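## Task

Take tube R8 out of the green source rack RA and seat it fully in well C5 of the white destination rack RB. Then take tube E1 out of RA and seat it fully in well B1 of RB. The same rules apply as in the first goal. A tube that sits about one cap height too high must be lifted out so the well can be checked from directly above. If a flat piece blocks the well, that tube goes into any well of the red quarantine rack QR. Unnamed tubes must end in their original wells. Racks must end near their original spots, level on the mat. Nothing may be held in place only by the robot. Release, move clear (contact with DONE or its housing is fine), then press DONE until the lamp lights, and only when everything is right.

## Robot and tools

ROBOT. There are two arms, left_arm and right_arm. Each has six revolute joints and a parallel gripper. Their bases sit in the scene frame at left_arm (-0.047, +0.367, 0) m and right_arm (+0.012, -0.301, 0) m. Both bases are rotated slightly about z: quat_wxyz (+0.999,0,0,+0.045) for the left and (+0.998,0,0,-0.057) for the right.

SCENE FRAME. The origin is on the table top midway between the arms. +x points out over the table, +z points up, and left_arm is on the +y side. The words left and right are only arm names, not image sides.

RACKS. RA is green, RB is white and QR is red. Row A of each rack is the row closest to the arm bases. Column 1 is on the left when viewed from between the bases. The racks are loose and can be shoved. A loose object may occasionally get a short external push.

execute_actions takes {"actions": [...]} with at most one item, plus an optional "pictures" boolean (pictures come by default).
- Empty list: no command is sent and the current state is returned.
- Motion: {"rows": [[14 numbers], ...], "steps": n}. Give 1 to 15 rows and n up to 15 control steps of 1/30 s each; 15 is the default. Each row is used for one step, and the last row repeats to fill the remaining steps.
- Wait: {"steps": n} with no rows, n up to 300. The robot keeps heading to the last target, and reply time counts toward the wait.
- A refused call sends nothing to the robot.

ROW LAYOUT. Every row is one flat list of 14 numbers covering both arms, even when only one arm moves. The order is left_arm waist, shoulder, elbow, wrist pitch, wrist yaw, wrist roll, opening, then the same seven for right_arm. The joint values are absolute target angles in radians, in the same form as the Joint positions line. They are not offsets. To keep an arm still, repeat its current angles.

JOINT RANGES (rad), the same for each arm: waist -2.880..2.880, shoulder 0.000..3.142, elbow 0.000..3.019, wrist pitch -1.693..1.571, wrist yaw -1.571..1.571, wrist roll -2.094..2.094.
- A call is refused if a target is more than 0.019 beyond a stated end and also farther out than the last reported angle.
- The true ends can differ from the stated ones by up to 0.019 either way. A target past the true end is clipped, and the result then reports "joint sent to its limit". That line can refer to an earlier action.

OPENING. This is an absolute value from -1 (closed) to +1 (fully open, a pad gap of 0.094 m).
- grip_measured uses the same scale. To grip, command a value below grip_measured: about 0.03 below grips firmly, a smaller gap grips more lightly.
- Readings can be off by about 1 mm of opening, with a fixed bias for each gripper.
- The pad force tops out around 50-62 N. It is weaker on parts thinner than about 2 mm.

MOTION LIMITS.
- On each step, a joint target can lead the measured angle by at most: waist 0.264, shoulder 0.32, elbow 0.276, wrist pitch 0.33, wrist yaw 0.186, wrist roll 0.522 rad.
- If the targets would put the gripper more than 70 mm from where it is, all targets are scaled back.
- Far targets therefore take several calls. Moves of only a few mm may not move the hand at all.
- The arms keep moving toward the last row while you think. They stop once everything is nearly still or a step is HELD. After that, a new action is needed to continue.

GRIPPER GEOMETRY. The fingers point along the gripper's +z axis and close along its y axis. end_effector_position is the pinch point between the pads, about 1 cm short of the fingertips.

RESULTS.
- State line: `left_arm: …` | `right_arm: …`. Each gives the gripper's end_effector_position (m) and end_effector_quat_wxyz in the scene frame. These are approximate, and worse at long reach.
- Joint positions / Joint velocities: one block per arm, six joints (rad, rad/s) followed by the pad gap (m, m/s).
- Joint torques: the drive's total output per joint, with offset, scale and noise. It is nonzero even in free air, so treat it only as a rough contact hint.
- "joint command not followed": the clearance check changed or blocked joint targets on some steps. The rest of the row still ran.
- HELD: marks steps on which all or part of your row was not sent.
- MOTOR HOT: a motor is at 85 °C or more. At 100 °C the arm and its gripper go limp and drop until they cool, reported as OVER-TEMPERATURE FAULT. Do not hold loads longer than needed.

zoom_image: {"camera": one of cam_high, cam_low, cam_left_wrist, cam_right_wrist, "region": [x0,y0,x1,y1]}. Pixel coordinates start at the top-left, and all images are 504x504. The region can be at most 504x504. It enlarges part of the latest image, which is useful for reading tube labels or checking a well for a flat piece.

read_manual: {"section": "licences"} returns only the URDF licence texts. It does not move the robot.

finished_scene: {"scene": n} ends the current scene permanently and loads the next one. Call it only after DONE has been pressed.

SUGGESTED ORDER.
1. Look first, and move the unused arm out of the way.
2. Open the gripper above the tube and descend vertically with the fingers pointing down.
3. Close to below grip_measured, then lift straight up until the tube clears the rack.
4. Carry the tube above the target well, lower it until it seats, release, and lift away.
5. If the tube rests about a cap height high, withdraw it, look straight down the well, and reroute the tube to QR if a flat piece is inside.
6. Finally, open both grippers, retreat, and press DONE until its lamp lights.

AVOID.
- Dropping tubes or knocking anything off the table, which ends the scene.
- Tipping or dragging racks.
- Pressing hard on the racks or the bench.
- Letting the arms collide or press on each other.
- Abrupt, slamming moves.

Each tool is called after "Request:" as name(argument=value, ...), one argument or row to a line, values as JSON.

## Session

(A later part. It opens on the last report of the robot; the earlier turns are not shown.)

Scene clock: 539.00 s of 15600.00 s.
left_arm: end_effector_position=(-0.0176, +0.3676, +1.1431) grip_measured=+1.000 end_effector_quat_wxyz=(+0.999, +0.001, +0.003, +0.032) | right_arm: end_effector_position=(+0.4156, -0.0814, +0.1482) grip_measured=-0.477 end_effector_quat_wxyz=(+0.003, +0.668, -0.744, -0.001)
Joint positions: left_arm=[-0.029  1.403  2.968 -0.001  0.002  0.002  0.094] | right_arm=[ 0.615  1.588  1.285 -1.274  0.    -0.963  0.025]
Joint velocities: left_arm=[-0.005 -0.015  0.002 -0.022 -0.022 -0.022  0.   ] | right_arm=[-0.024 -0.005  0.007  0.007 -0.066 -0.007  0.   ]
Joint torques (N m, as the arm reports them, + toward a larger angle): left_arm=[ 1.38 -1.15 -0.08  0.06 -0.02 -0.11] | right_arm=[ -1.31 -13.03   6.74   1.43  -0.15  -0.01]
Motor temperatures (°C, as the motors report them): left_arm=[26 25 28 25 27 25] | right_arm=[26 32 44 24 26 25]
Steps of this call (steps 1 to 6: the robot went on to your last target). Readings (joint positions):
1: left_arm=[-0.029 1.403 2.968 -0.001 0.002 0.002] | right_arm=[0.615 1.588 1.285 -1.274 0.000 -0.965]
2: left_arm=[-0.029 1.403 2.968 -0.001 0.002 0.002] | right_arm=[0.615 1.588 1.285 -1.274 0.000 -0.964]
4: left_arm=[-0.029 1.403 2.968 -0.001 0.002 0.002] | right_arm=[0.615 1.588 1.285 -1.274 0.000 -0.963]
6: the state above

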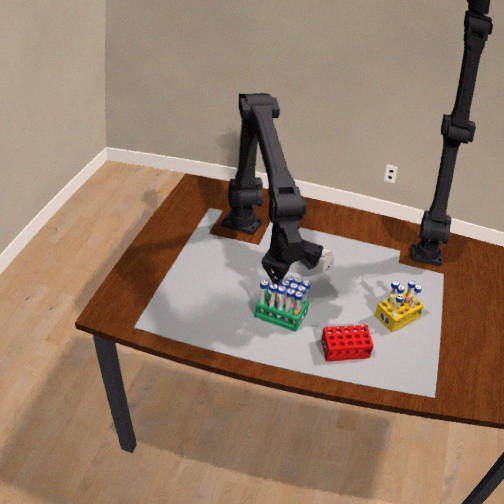

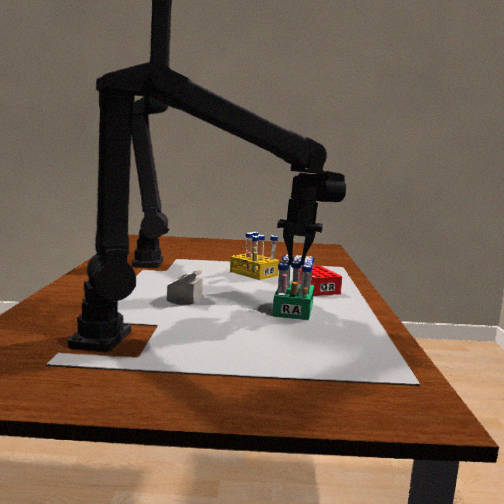

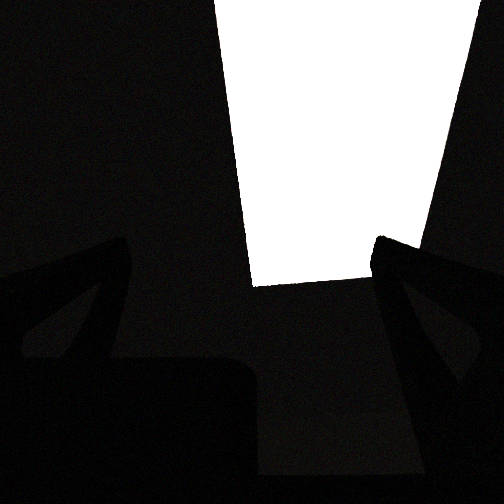

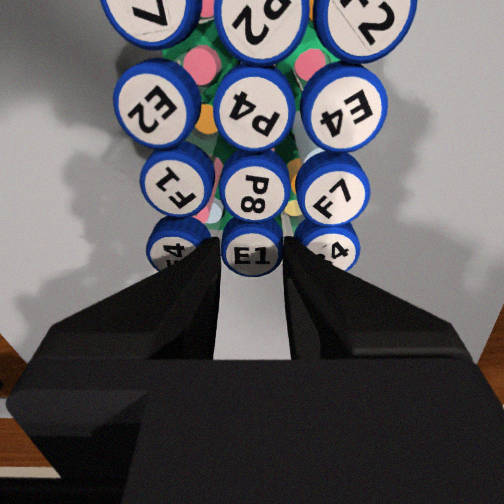

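Request:
execute_actions(
  actions=[],
)

Scene clock: 548.00 s of 15600.00 s.
left_arm: end_effector_position=(-0.0176, +0.3676, +1.1431) grip_measured=+1.000 end_effector_quat_wxyz=(+0.999, +0.001, +0.003, +0.032) | right_arm: end_effector_position=(+0.4156, -0.0814, +0.1482) grip_measured=-0.477 end_effector_quat_wxyz=(+0.003, +0.668, -0.744, -0.001)
Joint positions: left_arm=[-0.029  1.403  2.968 -0.001  0.002  0.002  0.094] | right_arm=[ 0.615  1.588  1.285 -1.274  0.    -0.961  0.025]
Joint velocities: left_arm=[-0.005  0.005  0.002 -0.007  0.037 -0.066  0.   ] | right_arm=[ 0.005  0.005 -0.012 -0.012 -0.007 -0.022 -0.   ]
Joint torques (N m, as the arm reports them, + toward a larger angle): left_arm=[ 1.22 -1.13 -0.02  0.05 -0.01 -0.08] | right_arm=[ -1.38 -13.01   6.74   1.46  -0.16   0.  ]
Motor temperatures (°C, as the motors report them): left_arm=[26 25 28 25 27 25] | right_arm=[26 32 44 24 26 25]
Steps of this call (steps 1 to 15: the robot went on to your last target; steps 16 to 170: nothing new was sent; then 3.33 s passed at rest). Readings (joint positions):
1: left_arm=[-0.029 1.403 2.968 -0.001 0.002 0.002] | right_arm=[0.615 1.588 1.285 -1.274 0.000 -0.962]
2: left_arm=[-0.029 1.403 2.968 -0.001 0.002 0.002] | right_arm=[0.615 1.588 1.285 -1.274 0.000 -0.962]
4: left_arm=[-0.029 1.403 2.968 -0.001 0.002 0.002] | right_arm=[0.615 1.588 1.285 -1.274 0.000 -0.962]
8: left_arm=[-0.029 1.403 2.968 -0.001 0.002 0.002] | right_arm=[0.615 1.588 1.285 -1.274 0.000 -0.962]
170: the state above
All arms were judged still, so your last target was given up. Only a new action makes them travel on or press farther. Fingers that are still opening or closing keep moving.

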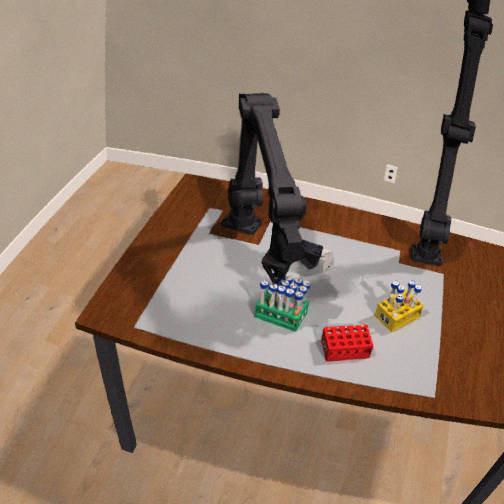

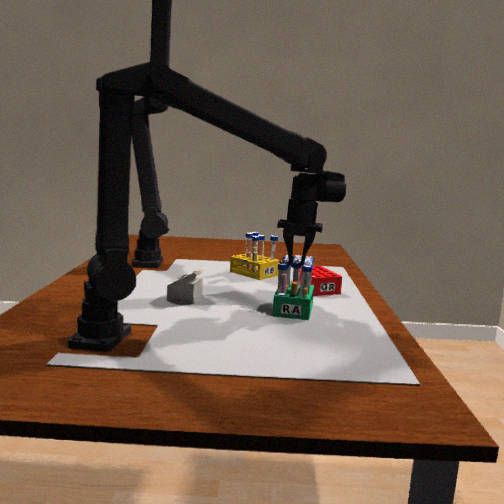

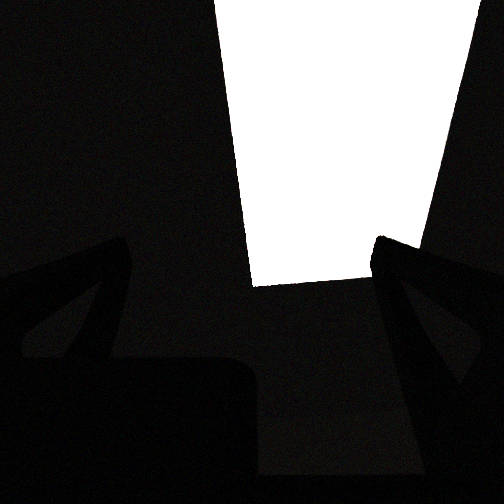

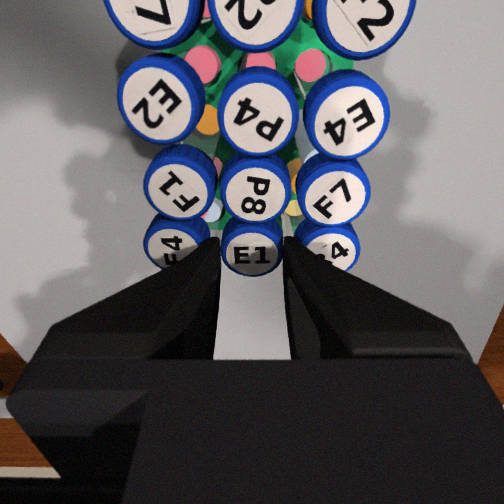

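Request:
execute_actions(
  actions=[
    {"rows": [[-0.016,1.40,2.97,0,0,-0.012,1,0.6246,1.597,1.281,-1.252,0,-0.9485,-0.475],[-0.016,1.40,2.97,0,0,-0.012,1,0.6246,1.599,1.281,-1.252,0,-0.9485,-0.475],[-0.016,1.40,2.97,0,0,-0.012,1,0.6246,1.601,1.281,-1.252,0,-0.9485,-0.475],[-0.016,1.40,2.97,0,0,-0.012,1,0.6246,1.603,1.281,-1.252,0,-0.9485,-0.475],[-0.016,1.40,2.97,0,0,-0.012,1,0.6246,1.605,1.281,-1.252,0,-0.9485,-0.475],[-0.016,1.40,2.97,0,0,-0.012,1,0.6246,1.607,1.281,-1.252,0,-0.9485,-0.475],[-0.016,1.40,2.97,0,0,-0.012,1,0.6246,1.609,1.281,-1.252,0,-0.9485,-0.475],[-0.016,1.40,2.97,0,0,-0.012,1,0.6246,1.610,1.281,-1.252,0,-0.9485,-0.475],[-0.016,1.40,2.97,0,0,-0.012,1,0.6246,1.611,1.281,-1.252,0,-0.9485,-0.475]], "steps": 15},
  ],
  pictures=false,
)

Scene clock: 552.80 s of 15600.00 s.
left_arm: end_effector_position=(-0.0176, +0.3676, +1.1431) grip_measured=+1.000 end_effector_quat_wxyz=(+0.999, +0.001, +0.003, +0.032) | right_arm: end_effector_position=(+0.4157, -0.0813, +0.1452) grip_measured=-0.477 end_effector_quat_wxyz=(+0.006, +0.668, -0.744, -0.001)
Joint positions: left_arm=[-0.029  1.403  2.968 -0.001  0.002  0.002  0.094] | right_arm=[ 0.615  1.595  1.285 -1.274  0.    -0.961  0.025]
Joint velocities: left_arm=[-0.005 -0.005 -0.007  0.002 -0.022 -0.066  0.   ] | right_arm=[-0.005 -0.005 -0.002  0.007 -0.037  0.022  0.001]
Joint torques (N m, as the arm reports them, + toward a larger angle): left_arm=[ 1.31 -0.78 -0.15 -0.04 -0.03 -0.15] | right_arm=[ -1.32 -12.42   6.7    1.44  -0.15   0.  ]
Motor temperatures (°C, as the motors report them): left_arm=[26 25 28 25 27 25] | right_arm=[26 32 44 24 26 25]
Steps of this call (steps 1 to 90: nothing new was sent; then 1.30 s passed at rest; steps 91 to 105: all 15 steps of this action). Readings (joint positions):
91: left_arm=[-0.029 1.403 2.968 -0.001 0.002 0.002] | right_arm=[0.615 1.588 1.285 -1.274 0.000 -0.961]
92: left_arm=[-0.029 1.403 2.968 -0.001 0.002 0.002] | right_arm=[0.615 1.588 1.285 -1.274 0.000 -0.961]
94: left_arm=[-0.029 1.403 2.968 -0.001 0.002 0.002] | right_arm=[0.615 1.588 1.285 -1.274 0.000 -0.961]
98: left_arm=[-0.029 1.403 2.968 -0.001 0.002 0.002] | right_arm=[0.615 1.589 1.285 -1.274 0.000 -0.961]
105: the state above

Request:
execute_actions(
  actions=[
    {"rows": [[-0.016,1.40,2.97,0,0,-0.012,1,0.6246,1.605,1.281,-1.252,0,-0.9485,-0.485],[-0.016,1.40,2.97,0,0,-0.012,1,0.6246,1.605,1.281,-1.252,0,-0.9485,-0.495],[-0.016,1.40,2.97,0,0,-0.012,1,0.6246,1.605,1.281,-1.252,0,-0.9485,-0.505],[-0.016,1.40,2.97,0,0,-0.012,1,0.6246,1.605,1.281,-1.252,0,-0.9485,-0.515],[-0.016,1.40,2.97,0,0,-0.012,1,0.6246,1.605,1.281,-1.252,0,-0.9485,-0.525],[-0.016,1.40,2.97,0,0,-0.012,1,0.6246,1.605,1.281,-1.252,0,-0.9485,-0.533],[-0.016,1.40,2.97,0,0,-0.012,1,0.6246,1.605,1.281,-1.252,0,-0.9485,-0.540],[-0.016,1.40,2.97,0,0,-0.012,1,0.6246,1.605,1.281,-1.252,0,-0.9485,-0.546],[-0.016,1.40,2.97,0,0,-0.012,1,0.6246,1.605,1.281,-1.252,0,-0.9485,-0.552],[-0.016,1.40,2.97,0,0,-0.012,1,0.6246,1.605,1.281,-1.252,0,-0.9485,-0.558],[-0.016,1.40,2.97,0,0,-0.012,1,0.6246,1.605,1.281,-1.252,0,-0.9485,-0.564],[-0.016,1.40,2.97,0,0,-0.012,1,0.6246,1.605,1.281,-1.252,0,-0.9485,-0.570],[-0.016,1.40,2.97,0,0,-0.012,1,0.6246,1.605,1.281,-1.252,0,-0.9485,-0.575],[-0.016,1.40,2.97,0,0,-0.012,1,0.6246,1.605,1.281,-1.252,0,-0.9485,-0.578]], "steps": 15},
  ],
)

Scene clock: 557.50 s of 15600.00 s.
left_arm: end_effector_position=(-0.0176, +0.3676, +1.1431) grip_measured=+1.000 end_effector_quat_wxyz=(+0.999, +0.001, +0.003, +0.032) | right_arm: end_effector_position=(+0.4159, -0.0812, +0.1452) grip_measured=-0.550 end_effector_quat_wxyz=(+0.006, +0.668, -0.744, -0.001)
Joint positions: left_arm=[-0.029  1.403  2.968 -0.001  0.002  0.002  0.094] | right_arm=[ 0.615  1.595  1.285 -1.273  0.    -0.961  0.021]
Joint velocities: left_arm=[ 0.015 -0.005  0.002 -0.012 -0.037  0.051  0.   ] | right_arm=[-0.005 -0.005  0.022  0.002 -0.007 -0.007 -0.   ]
Joint torques (N m, as the arm reports them, + toward a larger angle): left_arm=[ 0.76 -1.32 -0.01 -0.02 -0.01 -0.1 ] | right_arm=[ -1.39 -12.77   6.7    1.38  -0.16   0.  ]
Motor temperatures (°C, as the motors report them): left_arm=[26 25 28 25 27 25] | right_arm=[26 32 44 24 26 25]
Steps of this call (steps 1 to 15: the robot went on to your last target; steps 16 to 90: nothing new was sent; then 1.20 s passed at rest; steps 91 to 105: all 15 steps of this action). Readings (joint positions):
91: left_arm=[-0.029 1.403 2.968 -0.001 0.002 0.002] | right_arm=[0.615 1.595 1.285 -1.274 0.000 -0.961]
92: left_arm=[-0.029 1.403 2.968 -0.001 0.002 0.002] | right_arm=[0.615 1.595 1.285 -1.274 0.000 -0.961]
94: left_arm=[-0.029 1.403 2.968 -0.001 0.002 0.002] | right_arm=[0.615 1.595 1.285 -1.274 0.000 -0.961]
98: left_arm=[-0.029 1.403 2.968 -0.001 0.002 0.002] | right_arm=[0.615 1.595 1.285 -1.273 0.000 -0.961]
105: the state above

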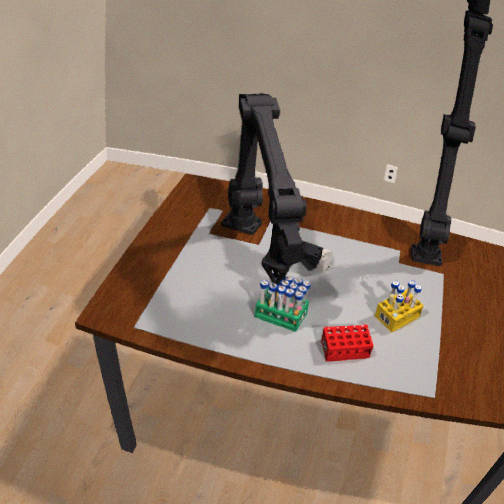

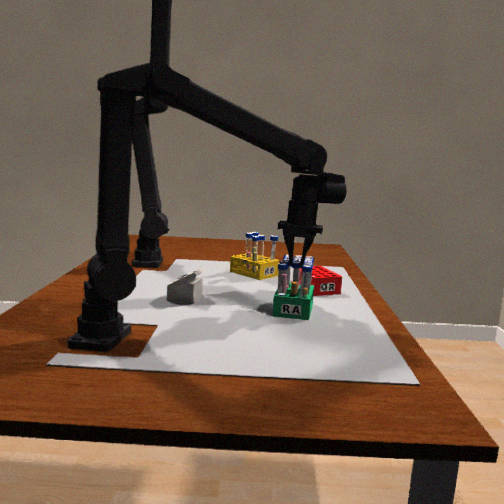

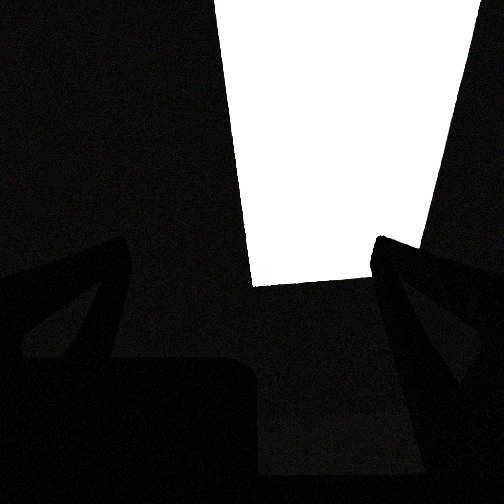

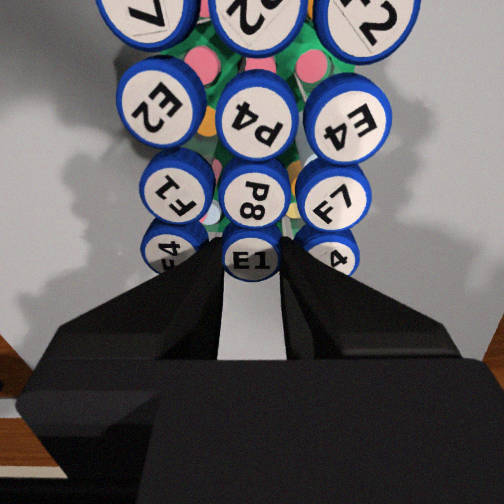

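Request:
execute_actions(
  actions=[
    {"rows": [[-0.016,1.40,2.97,0,0,-0.012,1,0.622,1.6015,1.288,-1.257,0,-0.952,-0.580],[-0.016,1.40,2.97,0,0,-0.012,1,0.620,1.598,1.296,-1.261,0,-0.955,-0.580],[-0.016,1.40,2.97,0,0,-0.012,1,0.618,1.5945,1.303,-1.266,0,-0.958,-0.580],[-0.016,1.40,2.97,0,0,-0.012,1,0.618,1.591,1.311,-1.270,0,-0.960,-0.580],[-0.016,1.40,2.97,0,0,-0.012,1,0.618,1.5875,1.318,-1.275,0,-0.960,-0.580],[-0.016,1.40,2.97,0,0,-0.012,1,0.618,1.584,1.325,-1.280,0,-0.960,-0.580],[-0.016,1.40,2.97,0,0,-0.012,1,0.618,1.5805,1.333,-1.284,0,-0.960,-0.580],[-0.016,1.40,2.97,0,0,-0.012,1,0.618,1.577,1.340,-1.289,0,-0.960,-0.580]], "steps": 8},
  ],
  pictures=false,
)

Request:
execute_actions(
  actions=[
    {"rows": [[-0.016,1.40,2.97,0,0,-0.012,1,0.618,1.5768,1.3404,-1.2895,0,-0.960,-0.580],[-0.016,1.40,2.97,0,0,-0.012,1,0.618,1.5764,1.3414,-1.2910,0,-0.960,-0.580],[-0.016,1.40,2.97,0,0,-0.012,1,0.618,1.5756,1.3431,-1.2934,0,-0.960,-0.580],[-0.016,1.40,2.97,0,0,-0.012,1,0.618,1.5746,1.3454,-1.2968,0,-0.960,-0.580],[-0.016,1.40,2.97,0,0,-0.012,1,0.618,1.5734,1.3483,-1.3010,0,-0.960,-0.580],[-0.016,1.40,2.97,0,0,-0.012,1,0.618,1.5719,1.3518,-1.3060,0,-0.960,-0.580],[-0.016,1.40,2.97,0,0,-0.012,1,0.618,1.5702,1.3559,-1.3117,0,-0.960,-0.580],[-0.016,1.40,2.97,0,0,-0.012,1,0.618,1.5684,1.3605,-1.3182,0,-0.960,-0.580],[-0.016,1.40,2.97,0,0,-0.012,1,0.618,1.5664,1.3656,-1.3253,0,-0.960,-0.580],[-0.016,1.40,2.97,0,0,-0.012,1,0.618,1.5643,1.3712,-1.3330,0,-0.960,-0.580],[-0.016,1.40,2.97,0,0,-0.012,1,0.618,1.5622,1.3774,-1.3414,0,-0.960,-0.580],[-0.016,1.40,2.97,0,0,-0.012,1,0.618,1.5599,1.3840,-1.3502,0,-0.960,-0.580],[-0.016,1.40,2.97,0,0,-0.012,1,0.618,1.5577,1.3910,-1.3595,0,-0.960,-0.580],[-0.016,1.40,2.97,0,0,-0.012,1,0.618,1.5554,1.3985,-1.3693,0,-0.960,-0.580],[-0.016,1.40,2.97,0,0,-0.012,1,0.618,1.5531,1.4064,-1.3795,0,-0.960,-0.580]], "steps": 15},
  ],
  pictures=false,
)

Request:
execute_actions(
  actions=[
    {"rows": [[-0.016,1.40,2.97,0,0,-0.012,1,0.618,1.5508,1.4146,-1.3900,0,-0.960,-0.580],[-0.016,1.40,2.97,0,0,-0.012,1,0.618,1.5486,1.4232,-1.4008,0,-0.960,-0.580],[-0.016,1.40,2.97,0,0,-0.012,1,0.618,1.5465,1.4321,-1.4118,0,-0.960,-0.580],[-0.016,1.40,2.97,0,0,-0.012,1,0.618,1.5445,1.4414,-1.4231,0,-0.960,-0.580],[-0.016,1.40,2.97,0,0,-0.012,1,0.618,1.5425,1.4509,-1.4345,0,-0.960,-0.580],[-0.016,1.40,2.97,0,0,-0.012,1,0.618,1.5407,1.4606,-1.4461,0,-0.960,-0.580],[-0.016,1.40,2.97,0,0,-0.012,1,0.618,1.5390,1.4705,-1.4577,0,-0.960,-0.580],[-0.016,1.40,2.97,0,0,-0.012,1,0.618,1.5374,1.4806,-1.4693,0,-0.960,-0.580],[-0.016,1.40,2.97,0,0,-0.012,1,0.618,1.5360,1.4908,-1.4809,0,-0.960,-0.580],[-0.016,1.40,2.97,0,0,-0.012,1,0.618,1.5347,1.5011,-1.4925,0,-0.960,-0.580],[-0.016,1.40,2.97,0,0,-0.012,1,0.618,1.5335,1.5114,-1.5039,0,-0.960,-0.580],[-0.016,1.40,2.97,0,0,-0.012,1,0.618,1.5325,1.5217,-1.5152,0,-0.960,-0.580],[-0.016,1.40,2.97,0,0,-0.012,1,0.618,1.5316,1.5320,-1.5262,0,-0.960,-0.580],[-0.016,1.40,2.97,0,0,-0.012,1,0.618,1.5309,1.5421,-1.5370,0,-0.960,-0.580],[-0.016,1.40,2.97,0,0,-0.012,1,0.618,1.5303,1.5520,-1.5475,0,-0.960,-0.580]], "steps": 15},
  ],
  pictures=false,
)

Request:
execute_actions(
  actions=[
    {"rows": [[-0.016,1.40,2.97,0,0,-0.012,1,0.618,1.5298,1.5618,-1.5577,0,-0.960,-0.580],[-0.016,1.40,2.97,0,0,-0.012,1,0.618,1.5295,1.5713,-1.5675,0,-0.960,-0.580],[-0.016,1.40,2.97,0,0,-0.012,1,0.618,1.5292,1.5804,-1.5768,0,-0.960,-0.580],[-0.016,1.40,2.97,0,0,-0.012,1,0.618,1.5290,1.5891,-1.5856,0,-0.960,-0.580],[-0.016,1.40,2.97,0,0,-0.012,1,0.618,1.5290,1.5975,-1.5940,0,-0.960,-0.580],[-0.016,1.40,2.97,0,0,-0.012,1,0.618,1.5290,1.6053,-1.6017,0,-0.960,-0.580],[-0.016,1.40,2.97,0,0,-0.012,1,0.618,1.5290,1.6125,-1.6088,0,-0.960,-0.580],[-0.016,1.40,2.97,0,0,-0.012,1,0.618,1.5290,1.6191,-1.6153,0,-0.960,-0.580],[-0.016,1.40,2.97,0,0,-0.012,1,0.618,1.5290,1.6250,-1.6210,0,-0.960,-0.580],[-0.016,1.40,2.97,0,0,-0.012,1,0.618,1.5290,1.6301,-1.6260,0,-0.960,-0.580],[-0.016,1.40,2.97,0,0,-0.012,1,0.618,1.5290,1.6345,-1.6302,0,-0.960,-0.580],[-0.016,1.40,2.97,0,0,-0.012,1,0.618,1.5290,1.6380,-1.6336,0,-0.960,-0.580],[-0.016,1.40,2.97,0,0,-0.012,1,0.618,1.5290,1.6405,-1.6360,0,-0.960,-0.580],[-0.016,1.40,2.97,0,0,-0.012,1,0.618,1.5290,1.6421,-1.6375,0,-0.960,-0.580],[-0.016,1.40,2.97,0,0,-0.012,1,0.618,1.5290,1.6426,-1.6380,0,-0.960,-0.580]], "steps": 15},
  ],
)

Scene clock: 597.70 s of 15600.00 s.
left_arm: end_effector_position=(-0.0176, +0.3676, +1.1431) grip_measured=+1.000 end_effector_quat_wxyz=(+0.999, +0.001, +0.003, +0.032) | right_arm: end_effector_position=(+0.4158, -0.0812, +0.1452) grip_measured=-0.550 end_effector_quat_wxyz=(+0.006, +0.668, -0.744, -0.001)
Joint positions: left_arm=[-0.029  1.403  2.968 -0.001  0.002  0.002  0.094] | right_arm=[ 0.615  1.595  1.285 -1.273  0.    -0.961  0.021]
Joint velocities: left_arm=[ 0.005 -0.005 -0.017 -0.007 -0.007  0.051  0.   ] | right_arm=[-0.005 -0.015 -0.002 -0.051  0.051  0.022 -0.002]
Joint torques (N m, as the arm reports them, + toward a larger angle): left_arm=[ 1.12 -1.15 -0.1  -0.01  0.   -0.13] | right_arm=[ -1.98 -15.35  10.7   -0.4   -0.16  -0.12]
Motor temperatures (°C, as the motors report them): left_arm=[26 25 28 25 27 25] | right_arm=[26 32 44 24 26 25]
Steps of this call (steps 1 to 15: the robot went on to your last target; steps 16 to 90: nothing new was sent; then 36.93 s passed at rest; steps 91 to 98: all 8 steps of this action). Readings (joint positions):
91: left_arm=[-0.029 1.403 2.968 -0.001 0.002 0.002] | right_arm=[0.615 1.595 1.285 -1.273 0.000 -0.961]
92: left_arm=[-0.029 1.403 2.968 -0.001 0.002 0.002] | right_arm=[0.615 1.595 1.285 -1.273 0.000 -0.961]
94: left_arm=[-0.029 1.403 2.968 -0.001 0.002 0.002] | right_arm=[0.615 1.595 1.285 -1.273 0.000 -0.961]
98: the state above

Scene clock: 598.20 s of 15600.00 s.
left_arm: end_effector_position=(-0.0176, +0.3676, +1.1431) grip_measured=+1.000 end_effector_quat_wxyz=(+0.999, +0.001, +0.003, +0.032) | right_arm: end_effector_position=(+0.4148, -0.0818, +0.1674) grip_measured=-0.550 end_effector_quat_wxyz=(+0.012, +0.668, -0.744, -0.003)
Joint positions: left_arm=[-0.029  1.403  2.968 -0.001  0.002  0.002  0.094] | right_arm=[ 0.615  1.584  1.332 -1.345  0.    -0.961  0.021]
Joint velocities: left_arm=[-0.005 -0.005 -0.007 -0.012 -0.022 -0.007  0.   ] | right_arm=[-0.005 -0.083  0.193 -0.291 -0.037 -0.037  0.001]
Joint torques (N m, as the arm reports them, + toward a larger angle): left_arm=[ 0.6  -1.18  0.01 -0.01 -0.01 -0.11] | right_arm=[ -1.94 -16.39  11.35  -0.26  -0.16  -0.12]
Motor temperatures (°C, as the motors report them): left_arm=[26 25 28 25 27 25] | right_arm=[26 32 44 24 26 25]
Steps of this call (steps 1 to 15: all 15 steps of this action). Readings (joint positions):
1: left_arm=[-0.029 1.403 2.968 -0.001 0.002 0.002] | right_arm=[0.615 1.595 1.285 -1.274 0.000 -0.961]
2: left_arm=[-0.029 1.403 2.968 -0.001 0.002 0.002] | right_arm=[0.615 1.595 1.285 -1.274 0.000 -0.961]
4: left_arm=[-0.029 1.403 2.968 -0.001 0.002 0.002] | right_arm=[0.615 1.595 1.285 -1.277 0.000 -0.961]
8: left_arm=[-0.029 1.403 2.968 -0.001 0.002 0.002] | right_arm=[0.615 1.595 1.293 -1.291 0.000 -0.961]
15: the state above

Scene clock: 598.70 s of 15600.00 s.
left_arm: end_effector_position=(-0.0176, +0.3676, +1.1431) grip_measured=+1.000 end_effector_quat_wxyz=(+0.999, +0.001, +0.003, +0.032) | right_arm: end_effector_position=(+0.4159, -0.0812, +0.2356) grip_measured=-0.550 end_effector_quat_wxyz=(+0.008, +0.668, -0.744, -0.002)
Joint positions: left_arm=[-0.029  1.403  2.968 -0.001  0.002  0.002  0.094] | right_arm=[ 0.615  1.552  1.476 -1.51   0.    -0.961  0.021]
Joint velocities: left_arm=[-0.005 -0.005  0.012 -0.012 -0.022  0.007  0.   ] | right_arm=[-0.005 -0.034  0.271 -0.325 -0.051  0.007  0.   ]
Joint torques (N m, as the arm reports them, + toward a larger angle): left_arm=[ 1.02 -1.11 -0.07 -0.03 -0.03 -0.11] | right_arm=[ -1.91 -15.06  11.34  -0.38  -0.15  -0.12]
Motor temperatures (°C, as the motors report them): left_arm=[26 25 28 25 27 25] | right_arm=[26 32 44 24 26 25]
Steps of this call (steps 1 to 15: all 15 steps of this action). Readings (joint positions):
1: left_arm=[-0.029 1.403 2.968 -0.001 0.002 0.002] | right_arm=[0.615 1.581 1.340 -1.355 0.000 -0.961]
2: left_arm=[-0.029 1.403 2.968 -0.001 0.002 0.002] | right_arm=[0.615 1.578 1.348 -1.365 0.000 -0.961]
4: left_arm=[-0.029 1.403 2.968 -0.001 0.002 0.002] | right_arm=[0.615 1.573 1.366 -1.386 0.000 -0.961]
8: left_arm=[-0.029 1.403 2.968 -0.001 0.002 0.002] | right_arm=[0.615 1.562 1.405 -1.431 0.000 -0.961]
15: the state above

Scene clock: 599.20 s of 15600.00 s.
left_arm: end_effector_position=(-0.0176, +0.3676, +1.1431) grip_measured=+1.000 end_effector_quat_wxyz=(+0.999, +0.001, +0.003, +0.032) | right_arm: end_effector_position=(+0.4158, -0.0813, +0.2785) grip_measured=-0.550 end_effector_quat_wxyz=(+0.006, +0.668, -0.744, -0.001)
Joint positions: left_arm=[-0.029  1.403  2.968 -0.001  0.002  0.002  0.094] | right_arm=[ 0.615  1.547  1.583 -1.619  0.    -0.961  0.021]
Joint velocities: left_arm=[-0.005 -0.005  0.002 -0.012 -0.037  0.022  0.   ] | right_arm=[-0.005 -0.005  0.071 -0.071 -0.007  0.007  0.001]
Joint torques (N m, as the arm reports them, + toward a larger angle): left_arm=[ 0.94 -1.3  -0.03 -0.12 -0.03 -0.11] | right_arm=[ -1.87 -15.22  11.42  -0.43  -0.16  -0.12]
Motor temperatures (°C, as the motors report them): left_arm=[26 25 28 25 27 25] | right_arm=[26 32 44 24 26 25]
Steps of this call (steps 1 to 15: all 15 steps of this action). Readings (joint positions):
1: left_arm=[-0.029 1.403 2.968 -0.001 0.002 0.002] | right_arm=[0.615 1.551 1.486 -1.521 0.000 -0.961]
2: left_arm=[-0.029 1.403 2.968 -0.001 0.002 0.002] | right_arm=[0.615 1.551 1.496 -1.532 0.000 -0.961]
4: left_arm=[-0.029 1.403 2.968 -0.001 0.002 0.002] | right_arm=[0.615 1.550 1.515 -1.551 0.000 -0.961]
8: left_arm=[-0.029 1.403 2.968 -0.001 0.002 0.002] | right_arm=[0.615 1.549 1.549 -1.585 0.000 -0.961]
15: the state above

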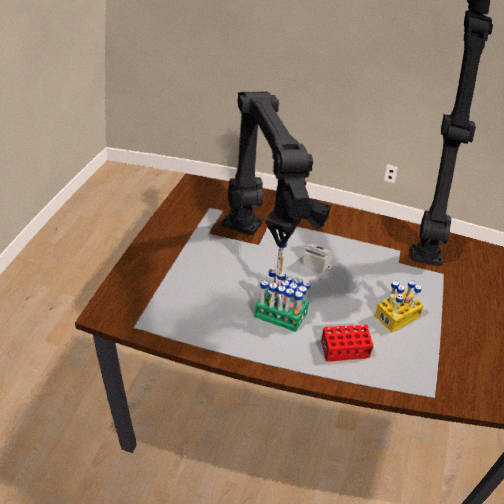

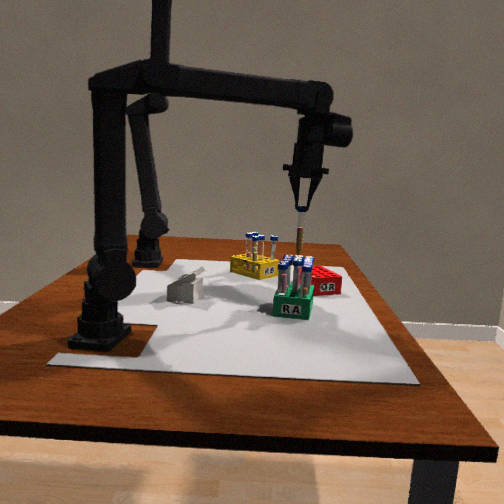

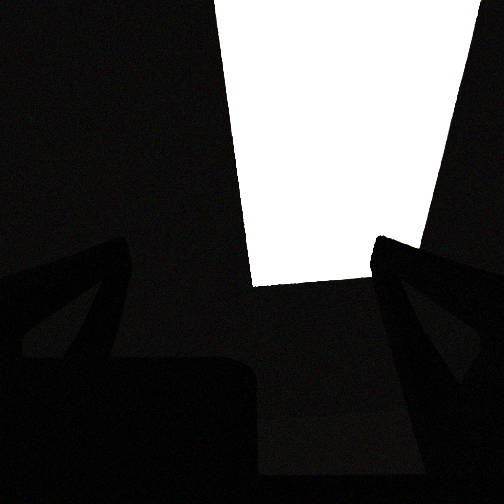

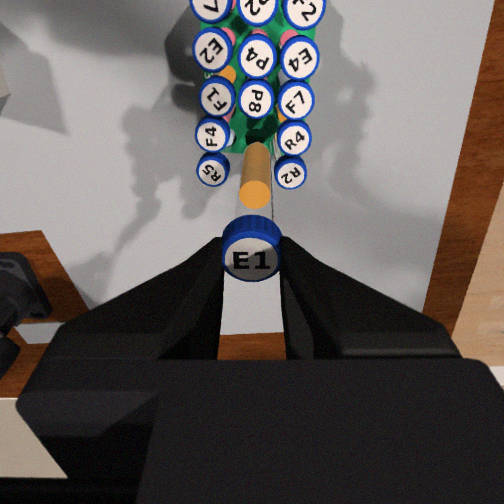

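Request:
execute_actions(
  actions=[
    {"rows": [[-0.016,1.40,2.97,0,0,-0.012,1,0.6187,1.531,1.6426,-1.638,0,-0.9603,-0.580],[-0.016,1.40,2.97,0,0,-0.012,1,0.6207,1.533,1.6426,-1.638,0,-0.9611,-0.580],[-0.016,1.40,2.97,0,0,-0.012,1,0.6240,1.535,1.6426,-1.638,0,-0.9624,-0.580],[-0.016,1.40,2.97,0,0,-0.012,1,0.6285,1.537,1.6426,-1.638,0,-0.9643,-0.580],[-0.016,1.40,2.97,0,0,-0.012,1,0.6342,1.539,1.6426,-1.638,0,-0.9666,-0.580],[-0.016,1.40,2.97,0,0,-0.012,1,0.6410,1.541,1.6426,-1.638,0,-0.9693,-0.580],[-0.016,1.40,2.97,0,0,-0.012,1,0.6489,1.543,1.6426,-1.638,0,-0.9725,-0.580],[-0.016,1.40,2.97,0,0,-0.012,1,0.6578,1.545,1.6426,-1.638,0,-0.9762,-0.580],[-0.016,1.40,2.97,0,0,-0.012,1,0.6677,1.547,1.6426,-1.638,0,-0.9802,-0.580],[-0.016,1.40,2.97,0,0,-0.012,1,0.6785,1.549,1.6426,-1.638,0,-0.9846,-0.580],[-0.016,1.40,2.97,0,0,-0.012,1,0.6902,1.551,1.6426,-1.638,0,-0.9893,-0.580],[-0.016,1.40,2.97,0,0,-0.012,1,0.7027,1.553,1.6426,-1.638,0,-0.9944,-0.580],[-0.016,1.40,2.97,0,0,-0.012,1,0.7160,1.555,1.6426,-1.638,0,-0.9998,-0.580],[-0.016,1.40,2.97,0,0,-0.012,1,0.7300,1.556,1.6426,-1.638,0,-1.0055,-0.580],[-0.016,1.40,2.97,0,0,-0.012,1,0.7447,1.557,1.6426,-1.638,0,-1.0115,-0.580]], "steps": 15},
  ],
  pictures=false,
)

Request:
execute_actions(
  actions=[
    {"rows": [[-0.016,1.40,2.97,0,0,-0.012,1,0.7600,1.5575,1.6432,-1.6380,0,-1.0177,-0.580],[-0.016,1.40,2.97,0,0,-0.012,1,0.7760,1.5591,1.6449,-1.6382,0,-1.0242,-0.580],[-0.016,1.40,2.97,0,0,-0.012,1,0.7923,1.5616,1.6476,-1.6384,0,-1.0308,-0.580],[-0.016,1.40,2.97,0,0,-0.012,1,0.8093,1.5650,1.6514,-1.6387,0,-1.0377,-0.580],[-0.016,1.40,2.97,0,0,-0.012,1,0.8265,1.5694,1.6563,-1.6391,0,-1.0447,-0.580],[-0.016,1.40,2.97,0,0,-0.012,1,0.8442,1.5746,1.6620,-1.6396,0,-1.0519,-0.580],[-0.016,1.40,2.97,0,0,-0.012,1,0.8623,1.5807,1.6688,-1.6402,0,-1.0593,-0.580],[-0.016,1.40,2.97,0,0,-0.012,1,0.8806,1.5876,1.6763,-1.6408,0,-1.0667,-0.580],[-0.016,1.40,2.97,0,0,-0.012,1,0.8991,1.5953,1.6848,-1.6415,0,-1.0742,-0.580],[-0.016,1.40,2.97,0,0,-0.012,1,0.9178,1.6037,1.6940,-1.6423,0,-1.0818,-0.580],[-0.016,1.40,2.97,0,0,-0.012,1,0.9366,1.6128,1.7041,-1.6431,0,-1.0895,-0.580],[-0.016,1.40,2.97,0,0,-0.012,1,0.9556,1.6225,1.7148,-1.6440,0,-1.0972,-0.580],[-0.016,1.40,2.97,0,0,-0.012,1,0.9744,1.6329,1.7263,-1.6450,0,-1.1048,-0.580],[-0.016,1.40,2.97,0,0,-0.012,1,0.9934,1.6439,1.7384,-1.6460,0,-1.1125,-0.580],[-0.016,1.40,2.97,0,0,-0.012,1,1.0122,1.6554,1.7511,-1.6471,0,-1.1202,-0.580]], "steps": 15},
  ],
  pictures=false,
)

Request:
execute_actions(
  actions=[
    {"rows": [[-0.016,1.40,2.97,0,0,-0.012,1,1.0309,1.6675,1.7644,-1.6482,0,-1.1278,-0.580],[-0.016,1.40,2.97,0,0,-0.012,1,1.0494,1.6800,1.7782,-1.6493,0,-1.1353,-0.580],[-0.016,1.40,2.97,0,0,-0.012,1,1.0677,1.6931,1.7926,-1.6505,0,-1.1427,-0.580],[-0.016,1.40,2.97,0,0,-0.012,1,1.0858,1.7065,1.8074,-1.6518,0,-1.1501,-0.580],[-0.016,1.40,2.97,0,0,-0.012,1,1.1035,1.7204,1.8227,-1.6530,0,-1.1573,-0.580],[-0.016,1.40,2.97,0,0,-0.012,1,1.1207,1.7345,1.8382,-1.6543,0,-1.1643,-0.580],[-0.016,1.40,2.97,0,0,-0.012,1,1.1377,1.7490,1.8542,-1.6557,0,-1.1712,-0.580],[-0.016,1.40,2.97,0,0,-0.012,1,1.1540,1.7638,1.8705,-1.6570,0,-1.1778,-0.580],[-0.016,1.40,2.97,0,0,-0.012,1,1.1700,1.7788,1.8870,-1.6584,0,-1.1843,-0.580],[-0.016,1.40,2.97,0,0,-0.012,1,1.1853,1.7940,1.9038,-1.6598,0,-1.1905,-0.580],[-0.016,1.40,2.97,0,0,-0.012,1,1.2000,1.8094,1.9208,-1.6612,0,-1.1965,-0.580],[-0.016,1.40,2.97,0,0,-0.012,1,1.2140,1.8249,1.9379,-1.6627,0,-1.2022,-0.580],[-0.016,1.40,2.97,0,0,-0.012,1,1.2273,1.8406,1.9551,-1.6641,0,-1.2076,-0.580],[-0.016,1.40,2.97,0,0,-0.012,1,1.2398,1.8563,1.9724,-1.6656,0,-1.2127,-0.580],[-0.016,1.40,2.97,0,0,-0.012,1,1.2515,1.8720,1.9898,-1.6670,0,-1.2174,-0.580]], "steps": 15},
  ],
  pictures=false,
)

Request:
execute_actions(
  actions=[
    {"rows": [[-0.016,1.40,2.97,0,0,-0.012,1,1.2623,1.8878,2.0072,-1.6685,0,-1.2218,-0.580],[-0.016,1.40,2.97,0,0,-0.012,1,1.2722,1.9034,2.0245,-1.6699,0,-1.2258,-0.580],[-0.016,1.40,2.97,0,0,-0.012,1,1.2811,1.9191,2.0417,-1.6713,0,-1.2295,-0.580],[-0.016,1.40,2.97,0,0,-0.012,1,1.2890,1.9346,2.0588,-1.6728,0,-1.2327,-0.580],[-0.016,1.40,2.97,0,0,-0.012,1,1.2958,1.9500,2.0758,-1.6742,0,-1.2354,-0.580],[-0.016,1.40,2.97,0,0,-0.012,1,1.3015,1.9652,2.0926,-1.6756,0,-1.2377,-0.580],[-0.016,1.40,2.97,0,0,-0.012,1,1.3060,1.9802,2.1091,-1.6770,0,-1.2396,-0.580],[-0.016,1.40,2.97,0,0,-0.012,1,1.3093,1.9950,2.1254,-1.6783,0,-1.2409,-0.580],[-0.016,1.40,2.97,0,0,-0.012,1,1.3113,2.0095,2.1414,-1.6797,0,-1.2417,-0.580],[-0.016,1.40,2.97,0,0,-0.012,1,1.312,2.0236,2.1569,-1.6810,0,-1.242,-0.580],[-0.016,1.40,2.97,0,0,-0.012,1,1.312,2.0375,2.1722,-1.6822,0,-1.242,-0.580],[-0.016,1.40,2.97,0,0,-0.012,1,1.312,2.0509,2.1870,-1.6835,0,-1.242,-0.580],[-0.016,1.40,2.97,0,0,-0.012,1,1.312,2.0640,2.2014,-1.6847,0,-1.242,-0.580],[-0.016,1.40,2.97,0,0,-0.012,1,1.312,2.0765,2.2152,-1.6858,0,-1.242,-0.580],[-0.016,1.40,2.97,0,0,-0.012,1,1.312,2.0881,2.2285,-1.6869,0,-1.242,-0.580]], "steps": 15},
  ],
  pictures=false,
)

Request:
execute_actions(
  actions=[
    {"rows": [[-0.016,1.40,2.97,0,0,-0.012,1,1.312,2.0991,2.2412,-1.6880,0,-1.242,-0.580],[-0.016,1.40,2.97,0,0,-0.012,1,1.312,2.1096,2.2533,-1.6890,0,-1.242,-0.580],[-0.016,1.40,2.97,0,0,-0.012,1,1.312,2.1195,2.2648,-1.6900,0,-1.242,-0.580],[-0.016,1.40,2.97,0,0,-0.012,1,1.312,2.1287,2.2755,-1.6909,0,-1.242,-0.580],[-0.016,1.40,2.97,0,0,-0.012,1,1.312,2.1373,2.2855,-1.6917,0,-1.242,-0.580],[-0.016,1.40,2.97,0,0,-0.012,1,1.312,2.1452,2.2948,-1.6925,0,-1.242,-0.580],[-0.016,1.40,2.97,0,0,-0.012,1,1.312,2.1524,2.3033,-1.6932,0,-1.242,-0.580],[-0.016,1.40,2.97,0,0,-0.012,1,1.312,2.1587,2.3108,-1.6938,0,-1.242,-0.580],[-0.016,1.40,2.97,0,0,-0.012,1,1.312,2.1644,2.3176,-1.6944,0,-1.242,-0.580],[-0.016,1.40,2.97,0,0,-0.012,1,1.312,2.1693,2.3233,-1.6949,0,-1.242,-0.580],[-0.016,1.40,2.97,0,0,-0.012,1,1.312,2.1734,2.3282,-1.6953,0,-1.242,-0.580],[-0.016,1.40,2.97,0,0,-0.012,1,1.312,2.1766,2.3320,-1.6956,0,-1.242,-0.580],[-0.016,1.40,2.97,0,0,-0.012,1,1.312,2.1790,2.3347,-1.6958,0,-1.242,-0.580],[-0.016,1.40,2.97,0,0,-0.012,1,1.312,2.1805,2.3364,-1.6960,0,-1.242,-0.580],[-0.016,1.40,2.97,0,0,-0.012,1,1.312,2.181,2.337,-1.696,0,-1.242,-0.580]], "steps": 15},
  ],
  pictures=false,
)

Request:
execute_actions(
  actions=[
    {"steps": 12},
  ],
)

Scene clock: 655.17 s of 15600.00 s.
left_arm: end_effector_position=(-0.0176, +0.3676, +1.1431) grip_measured=+1.000 end_effector_quat_wxyz=(+0.999, +0.001, +0.003, +0.032) | right_arm: end_effector_position=(+0.3950, -0.0480, +0.2796) grip_measured=-0.550 end_effector_quat_wxyz=(+0.007, +0.705, -0.709, -0.001)
Joint positions: left_arm=[-0.029  1.403  2.968 -0.001  0.002  0.002  0.094] | right_arm=[ 0.701  1.547  1.585 -1.623  0.    -0.979  0.021]
Joint velocities: left_arm=[ 0.005  0.005  0.002 -0.007 -0.081  0.022  0.   ] | right_arm=[ 0.464 -0.015 -0.007  0.002 -0.022 -0.139  0.   ]
Joint torques (N m, as the arm reports them, + toward a larger angle): left_arm=[ 1.27 -0.93 -0.03  0.02 -0.01 -0.14] | right_arm=[ -0.84 -12.7   11.44  -0.47  -0.15  -0.27]
Motor temperatures (°C, as the motors report them): left_arm=[26 25 28 25 27 25] | right_arm=[26 32 50 24 26 25]
Steps of this call (steps 1 to 15: the robot went on to your last target; steps 16 to 90: nothing new was sent; then 52.47 s passed at rest; steps 91 to 105: all 15 steps of this action). Readings (joint positions):
91: left_arm=[-0.029 1.403 2.968 -0.001 0.002 0.002] | right_arm=[0.615 1.547 1.585 -1.623 0.000 -0.961]
92: left_arm=[-0.029 1.403 2.968 -0.001 0.002 0.002] | right_arm=[0.615 1.547 1.585 -1.623 0.000 -0.961]
94: left_arm=[-0.029 1.403 2.968 -0.001 0.002 0.002] | right_arm=[0.615 1.547 1.585 -1.623 0.000 -0.961]
98: left_arm=[-0.029 1.403 2.968 -0.001 0.002 0.002] | right_arm=[0.623 1.547 1.585 -1.623 0.000 -0.961]
105: the state above

Scene clock: 655.67 s of 15600.00 s.
left_arm: end_effector_position=(-0.0176, +0.3676, +1.1431) grip_measured=+1.000 end_effector_quat_wxyz=(+0.999, +0.001, +0.003, +0.032) | right_arm: end_effector_position=(+0.3345, +0.0648, +0.2807) grip_measured=-0.550 end_effector_quat_wxyz=(+0.002, +0.821, -0.571, -0.000)
Joint positions: left_arm=[-0.029  1.403  2.968 -0.001  0.002  0.002  0.094] | right_arm=[ 0.965  1.618  1.672 -1.63   0.    -1.075  0.021]
Joint velocities: left_arm=[-0.005 -0.015  0.002 -0.007 -0.007 -0.022  0.   ] | right_arm=[ 0.562  0.327  0.339 -0.032  0.007 -0.227  0.   ]
Joint torques (N m, as the arm reports them, + toward a larger angle): left_arm=[ 1.15 -1.02 -0.1   0.07  0.   -0.1 ] | right_arm=[ -0.91 -13.51  11.61  -0.48  -0.17  -0.26]
Motor temperatures (°C, as the motors report them): left_arm=[26 25 28 25 27 25] | right_arm=[26 32 50 24 26 25]
Steps of this call (steps 1 to 15: all 15 steps of this action). Readings (joint positions):
1: left_arm=[-0.029 1.403 2.968 -0.001 0.002 0.002] | right_arm=[0.717 1.547 1.585 -1.623 0.000 -0.984]
2: left_arm=[-0.029 1.403 2.968 -0.001 0.002 0.002] | right_arm=[0.733 1.547 1.585 -1.623 0.000 -0.989]
4: left_arm=[-0.029 1.403 2.968 -0.001 0.002 0.002] | right_arm=[0.767 1.547 1.586 -1.623 0.000 -1.000]
8: left_arm=[-0.029 1.403 2.968 -0.001 0.002 0.002] | right_arm=[0.837 1.559 1.603 -1.625 0.000 -1.025]
15: the state above

Scene clock: 656.17 s of 15600.00 s.
left_arm: end_effector_position=(-0.0176, +0.3676, +1.1431) grip_measured=+1.000 end_effector_quat_wxyz=(+0.999, +0.001, +0.003, +0.032) | right_arm: end_effector_position=(+0.2650, +0.2027, +0.2612) grip_measured=-0.550 end_effector_quat_wxyz=(+0.003, +0.910, -0.415, +0.000)
Joint positions: left_arm=[-0.029  1.403  2.968 -0.001  0.002  0.002  0.094] | right_arm=[ 1.222  1.829  1.902 -1.649  0.    -1.18   0.021]
Joint velocities: left_arm=[-0.005 -0.005  0.002 -0.022 -0.037 -0.051  0.   ] | right_arm=[ 0.386  0.454  0.505 -0.046 -0.022 -0.139  0.001]
Joint torques (N m, as the arm reports them, + toward a larger angle): left_arm=[ 1.23 -0.75  0.06  0.05 -0.02 -0.1 ] | right_arm=[ -1.26 -16.99  11.43  -0.51  -0.16  -0.25]
Motor temperatures (°C, as the motors report them): left_arm=[26 25 28 25 27 25] | right_arm=[26 32 50 24 26 25]
Steps of this call (steps 1 to 15: all 15 steps of this action). Readings (joint positions):
1: left_arm=[-0.029 1.403 2.968 -0.001 0.002 0.002] | right_arm=[0.984 1.629 1.685 -1.631 0.000 -1.082]
2: left_arm=[-0.029 1.403 2.968 -0.001 0.002 0.002] | right_arm=[1.003 1.641 1.697 -1.632 0.000 -1.090]
4: left_arm=[-0.029 1.403 2.968 -0.001 0.002 0.002] | right_arm=[1.041 1.667 1.724 -1.634 0.000 -1.105]
8: left_arm=[-0.029 1.403 2.968 -0.001 0.002 0.002] | right_arm=[1.114 1.723 1.784 -1.639 0.000 -1.134]
15: the state above

Scene clock: 656.67 s of 15600.00 s.
left_arm: end_effector_position=(-0.0176, +0.3676, +1.1431) grip_measured=+1.000 end_effector_quat_wxyz=(+0.999, +0.001, +0.003, +0.032) | right_arm: end_effector_position=(+0.2453, +0.2907, +0.2244) grip_measured=-0.550 end_effector_quat_wxyz=(+0.003, +0.936, -0.352, +0.000)
Joint positions: left_arm=[-0.029  1.403  2.968 -0.001  0.002  0.002  0.094] | right_arm=[ 1.311  2.052  2.145 -1.669  0.    -1.225  0.021]
Joint velocities: left_arm=[ 0.005 -0.005  0.007  0.007  0.037 -0.007  0.   ] | right_arm=[-0.015  0.386  0.393 -0.027 -0.081  0.037 -0.001]
Joint torques (N m, as the arm reports them, + toward a larger angle): left_arm=[ 0.96 -1.08 -0.08  0.03 -0.03 -0.09] | right_arm=[ -1.67 -20.31  11.67  -0.59  -0.17  -0.29]
Motor temperatures (°C, as the motors report them): left_arm=[26 25 28 25 27 25] | right_arm=[26 32 50 24 26 25]
Steps of this call (steps 1 to 15: all 15 steps of this action). Readings (joint positions):
1: left_arm=[-0.029 1.403 2.968 -0.001 0.002 0.002] | right_arm=[1.235 1.845 1.919 -1.650 0.000 -1.185]
2: left_arm=[-0.029 1.403 2.968 -0.001 0.002 0.002] | right_arm=[1.247 1.860 1.936 -1.651 0.000 -1.190]
4: left_arm=[-0.029 1.403 2.968 -0.001 0.002 0.002] | right_arm=[1.268 1.891 1.971 -1.654 0.000 -1.200]
8: left_arm=[-0.029 1.403 2.968 -0.001 0.002 0.002] | right_arm=[1.299 1.953 2.038 -1.660 0.000 -1.215]
15: the state above

Scene clock: 657.17 s of 15600.00 s.
left_arm: end_effector_position=(-0.0176, +0.3676, +1.1431) grip_measured=+1.000 end_effector_quat_wxyz=(+0.999, +0.001, +0.003, +0.032) | right_arm: end_effector_position=(+0.2577, +0.3223, +0.2004) grip_measured=-0.550 end_effector_quat_wxyz=(-0.000, +0.937, -0.351, +0.000)
Joint positions: left_arm=[-0.029  1.403  2.968 -0.001  0.002  0.002  0.094] | right_arm=[ 1.311  2.166  2.271 -1.676  0.    -1.229  0.021]
Joint velocities: left_arm=[-0.005 -0.005 -0.022 -0.002 -0.007 -0.037  0.   ] | right_arm=[-0.005  0.044  0.037 -0.002 -0.022  0.007  0.   ]
Joint torques (N m, as the arm reports them, + toward a larger angle): left_arm=[ 0.9  -1.16 -0.14  0.06  0.   -0.1 ] | right_arm=[ -2.18 -21.41  11.71  -0.55  -0.17  -0.27]
Motor temperatures (°C, as the motors report them): left_arm=[26 25 28 25 27 25] | right_arm=[26 32 50 24 26 25]
joint sent to its limit (right arm) — the command would take joint 4 (wrist pitch) past its lower limit, so that joint was sent only as far as its limit.
Steps of this call (steps 1 to 15: all 15 steps of this action). Readings (joint positions):
1: left_arm=[-0.029 1.403 2.968 -0.001 0.002 0.002] | right_arm=[1.311 2.064 2.158 -1.670 0.000 -1.226]
2: left_arm=[-0.029 1.403 2.968 -0.001 0.002 0.002] | right_arm=[1.311 2.076 2.171 -1.671 0.000 -1.227]
4: left_arm=[-0.029 1.403 2.968 -0.001 0.002 0.002] | right_arm=[1.311 2.098 2.194 -1.673 0.000 -1.227]
8: left_arm=[-0.029 1.403 2.968 -0.001 0.002 0.002] | right_arm=[1.311 2.134 2.234 -1.676 0.000 -1.228]
15: the state above

Scene clock: 657.57 s of 15600.00 s.
left_arm: end_effector_position=(-0.0176, +0.3676, +1.1431) grip_measured=+1.000 end_effector_quat_wxyz=(+0.999, +0.001, +0.003, +0.032) | right_arm: end_effector_position=(+0.2582, +0.3235, +0.2016) grip_measured=-0.550 end_effector_quat_wxyz=(-0.002, +0.937, -0.350, +0.000)
Joint positions: left_arm=[-0.029  1.403  2.968 -0.001  0.002  0.002  0.094] | right_arm=[ 1.311  2.167  2.277 -1.676  0.    -1.229  0.021]
Joint velocities: left_arm=[ 0.005  0.015 -0.007 -0.032  0.007 -0.066  0.   ] | right_arm=[-0.005  0.005 -0.017 -0.012  0.037 -0.037  0.001]
Joint torques (N m, as the arm reports them, + toward a larger angle): left_arm=[ 1.47 -1.13 -0.03  0.07 -0.03 -0.11] | right_arm=[ -2.23 -21.24  11.61  -0.51  -0.17  -0.27]
Motor temperatures (°C, as the motors report them): left_arm=[26 25 28 25 27 25] | right_arm=[26 32 50 24 26 25]
joint sent to its limit (right arm) — the command would take joint 4 (wrist pitch) past its lower limit, so that joint was sent only as far as its limit.
Steps of this call (steps 1 to 12: the robot went on to your last target). Readings (joint positions):
1: left_arm=[-0.029 1.403 2.968 -0.001 0.002 0.002] | right_arm=[1.311 2.167 2.272 -1.676 0.000 -1.229]
2: left_arm=[-0.029 1.403 2.968 -0.001 0.002 0.002] | right_arm=[1.311 2.167 2.273 -1.676 0.000 -1.229]
4: left_arm=[-0.029 1.403 2.968 -0.001 0.002 0.002] | right_arm=[1.311 2.167 2.274 -1.676 0.000 -1.229]
8: left_arm=[-0.029 1.403 2.968 -0.001 0.002 0.002] | right_arm=[1.311 2.167 2.277 -1.676 0.000 -1.229]
12: the state above

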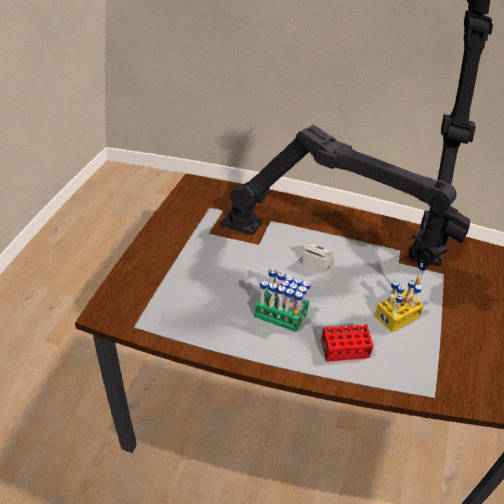

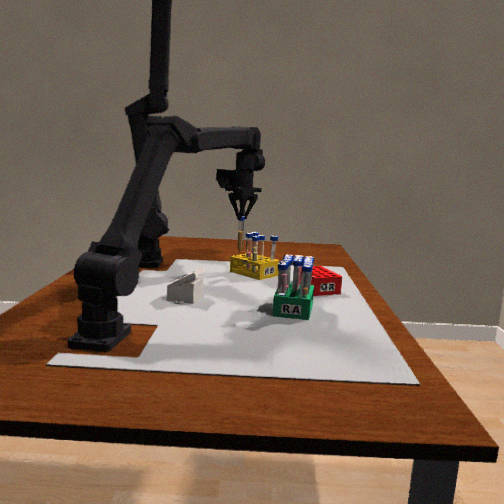

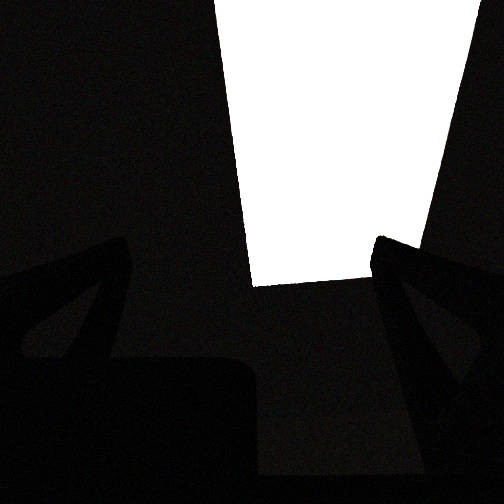

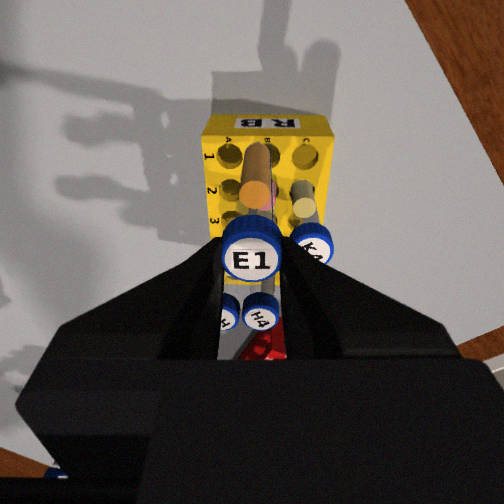

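Request:
zoom_image(
  camera="cam_right_wrist",
  region=[190, 100, 350, 260],
)

Region (190, 100, 350, 260) of cam_right_wrist's 504x504 image, scaled by 3.150, with more detail than that image has.

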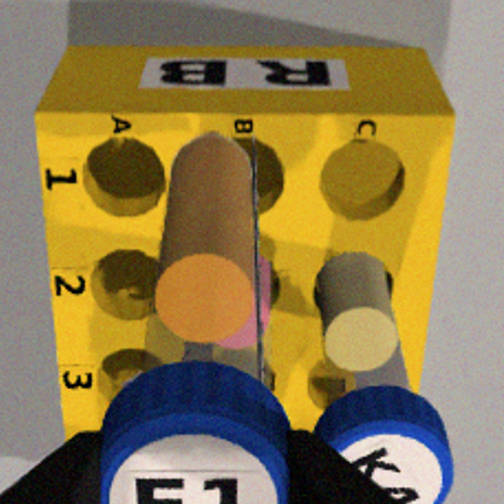

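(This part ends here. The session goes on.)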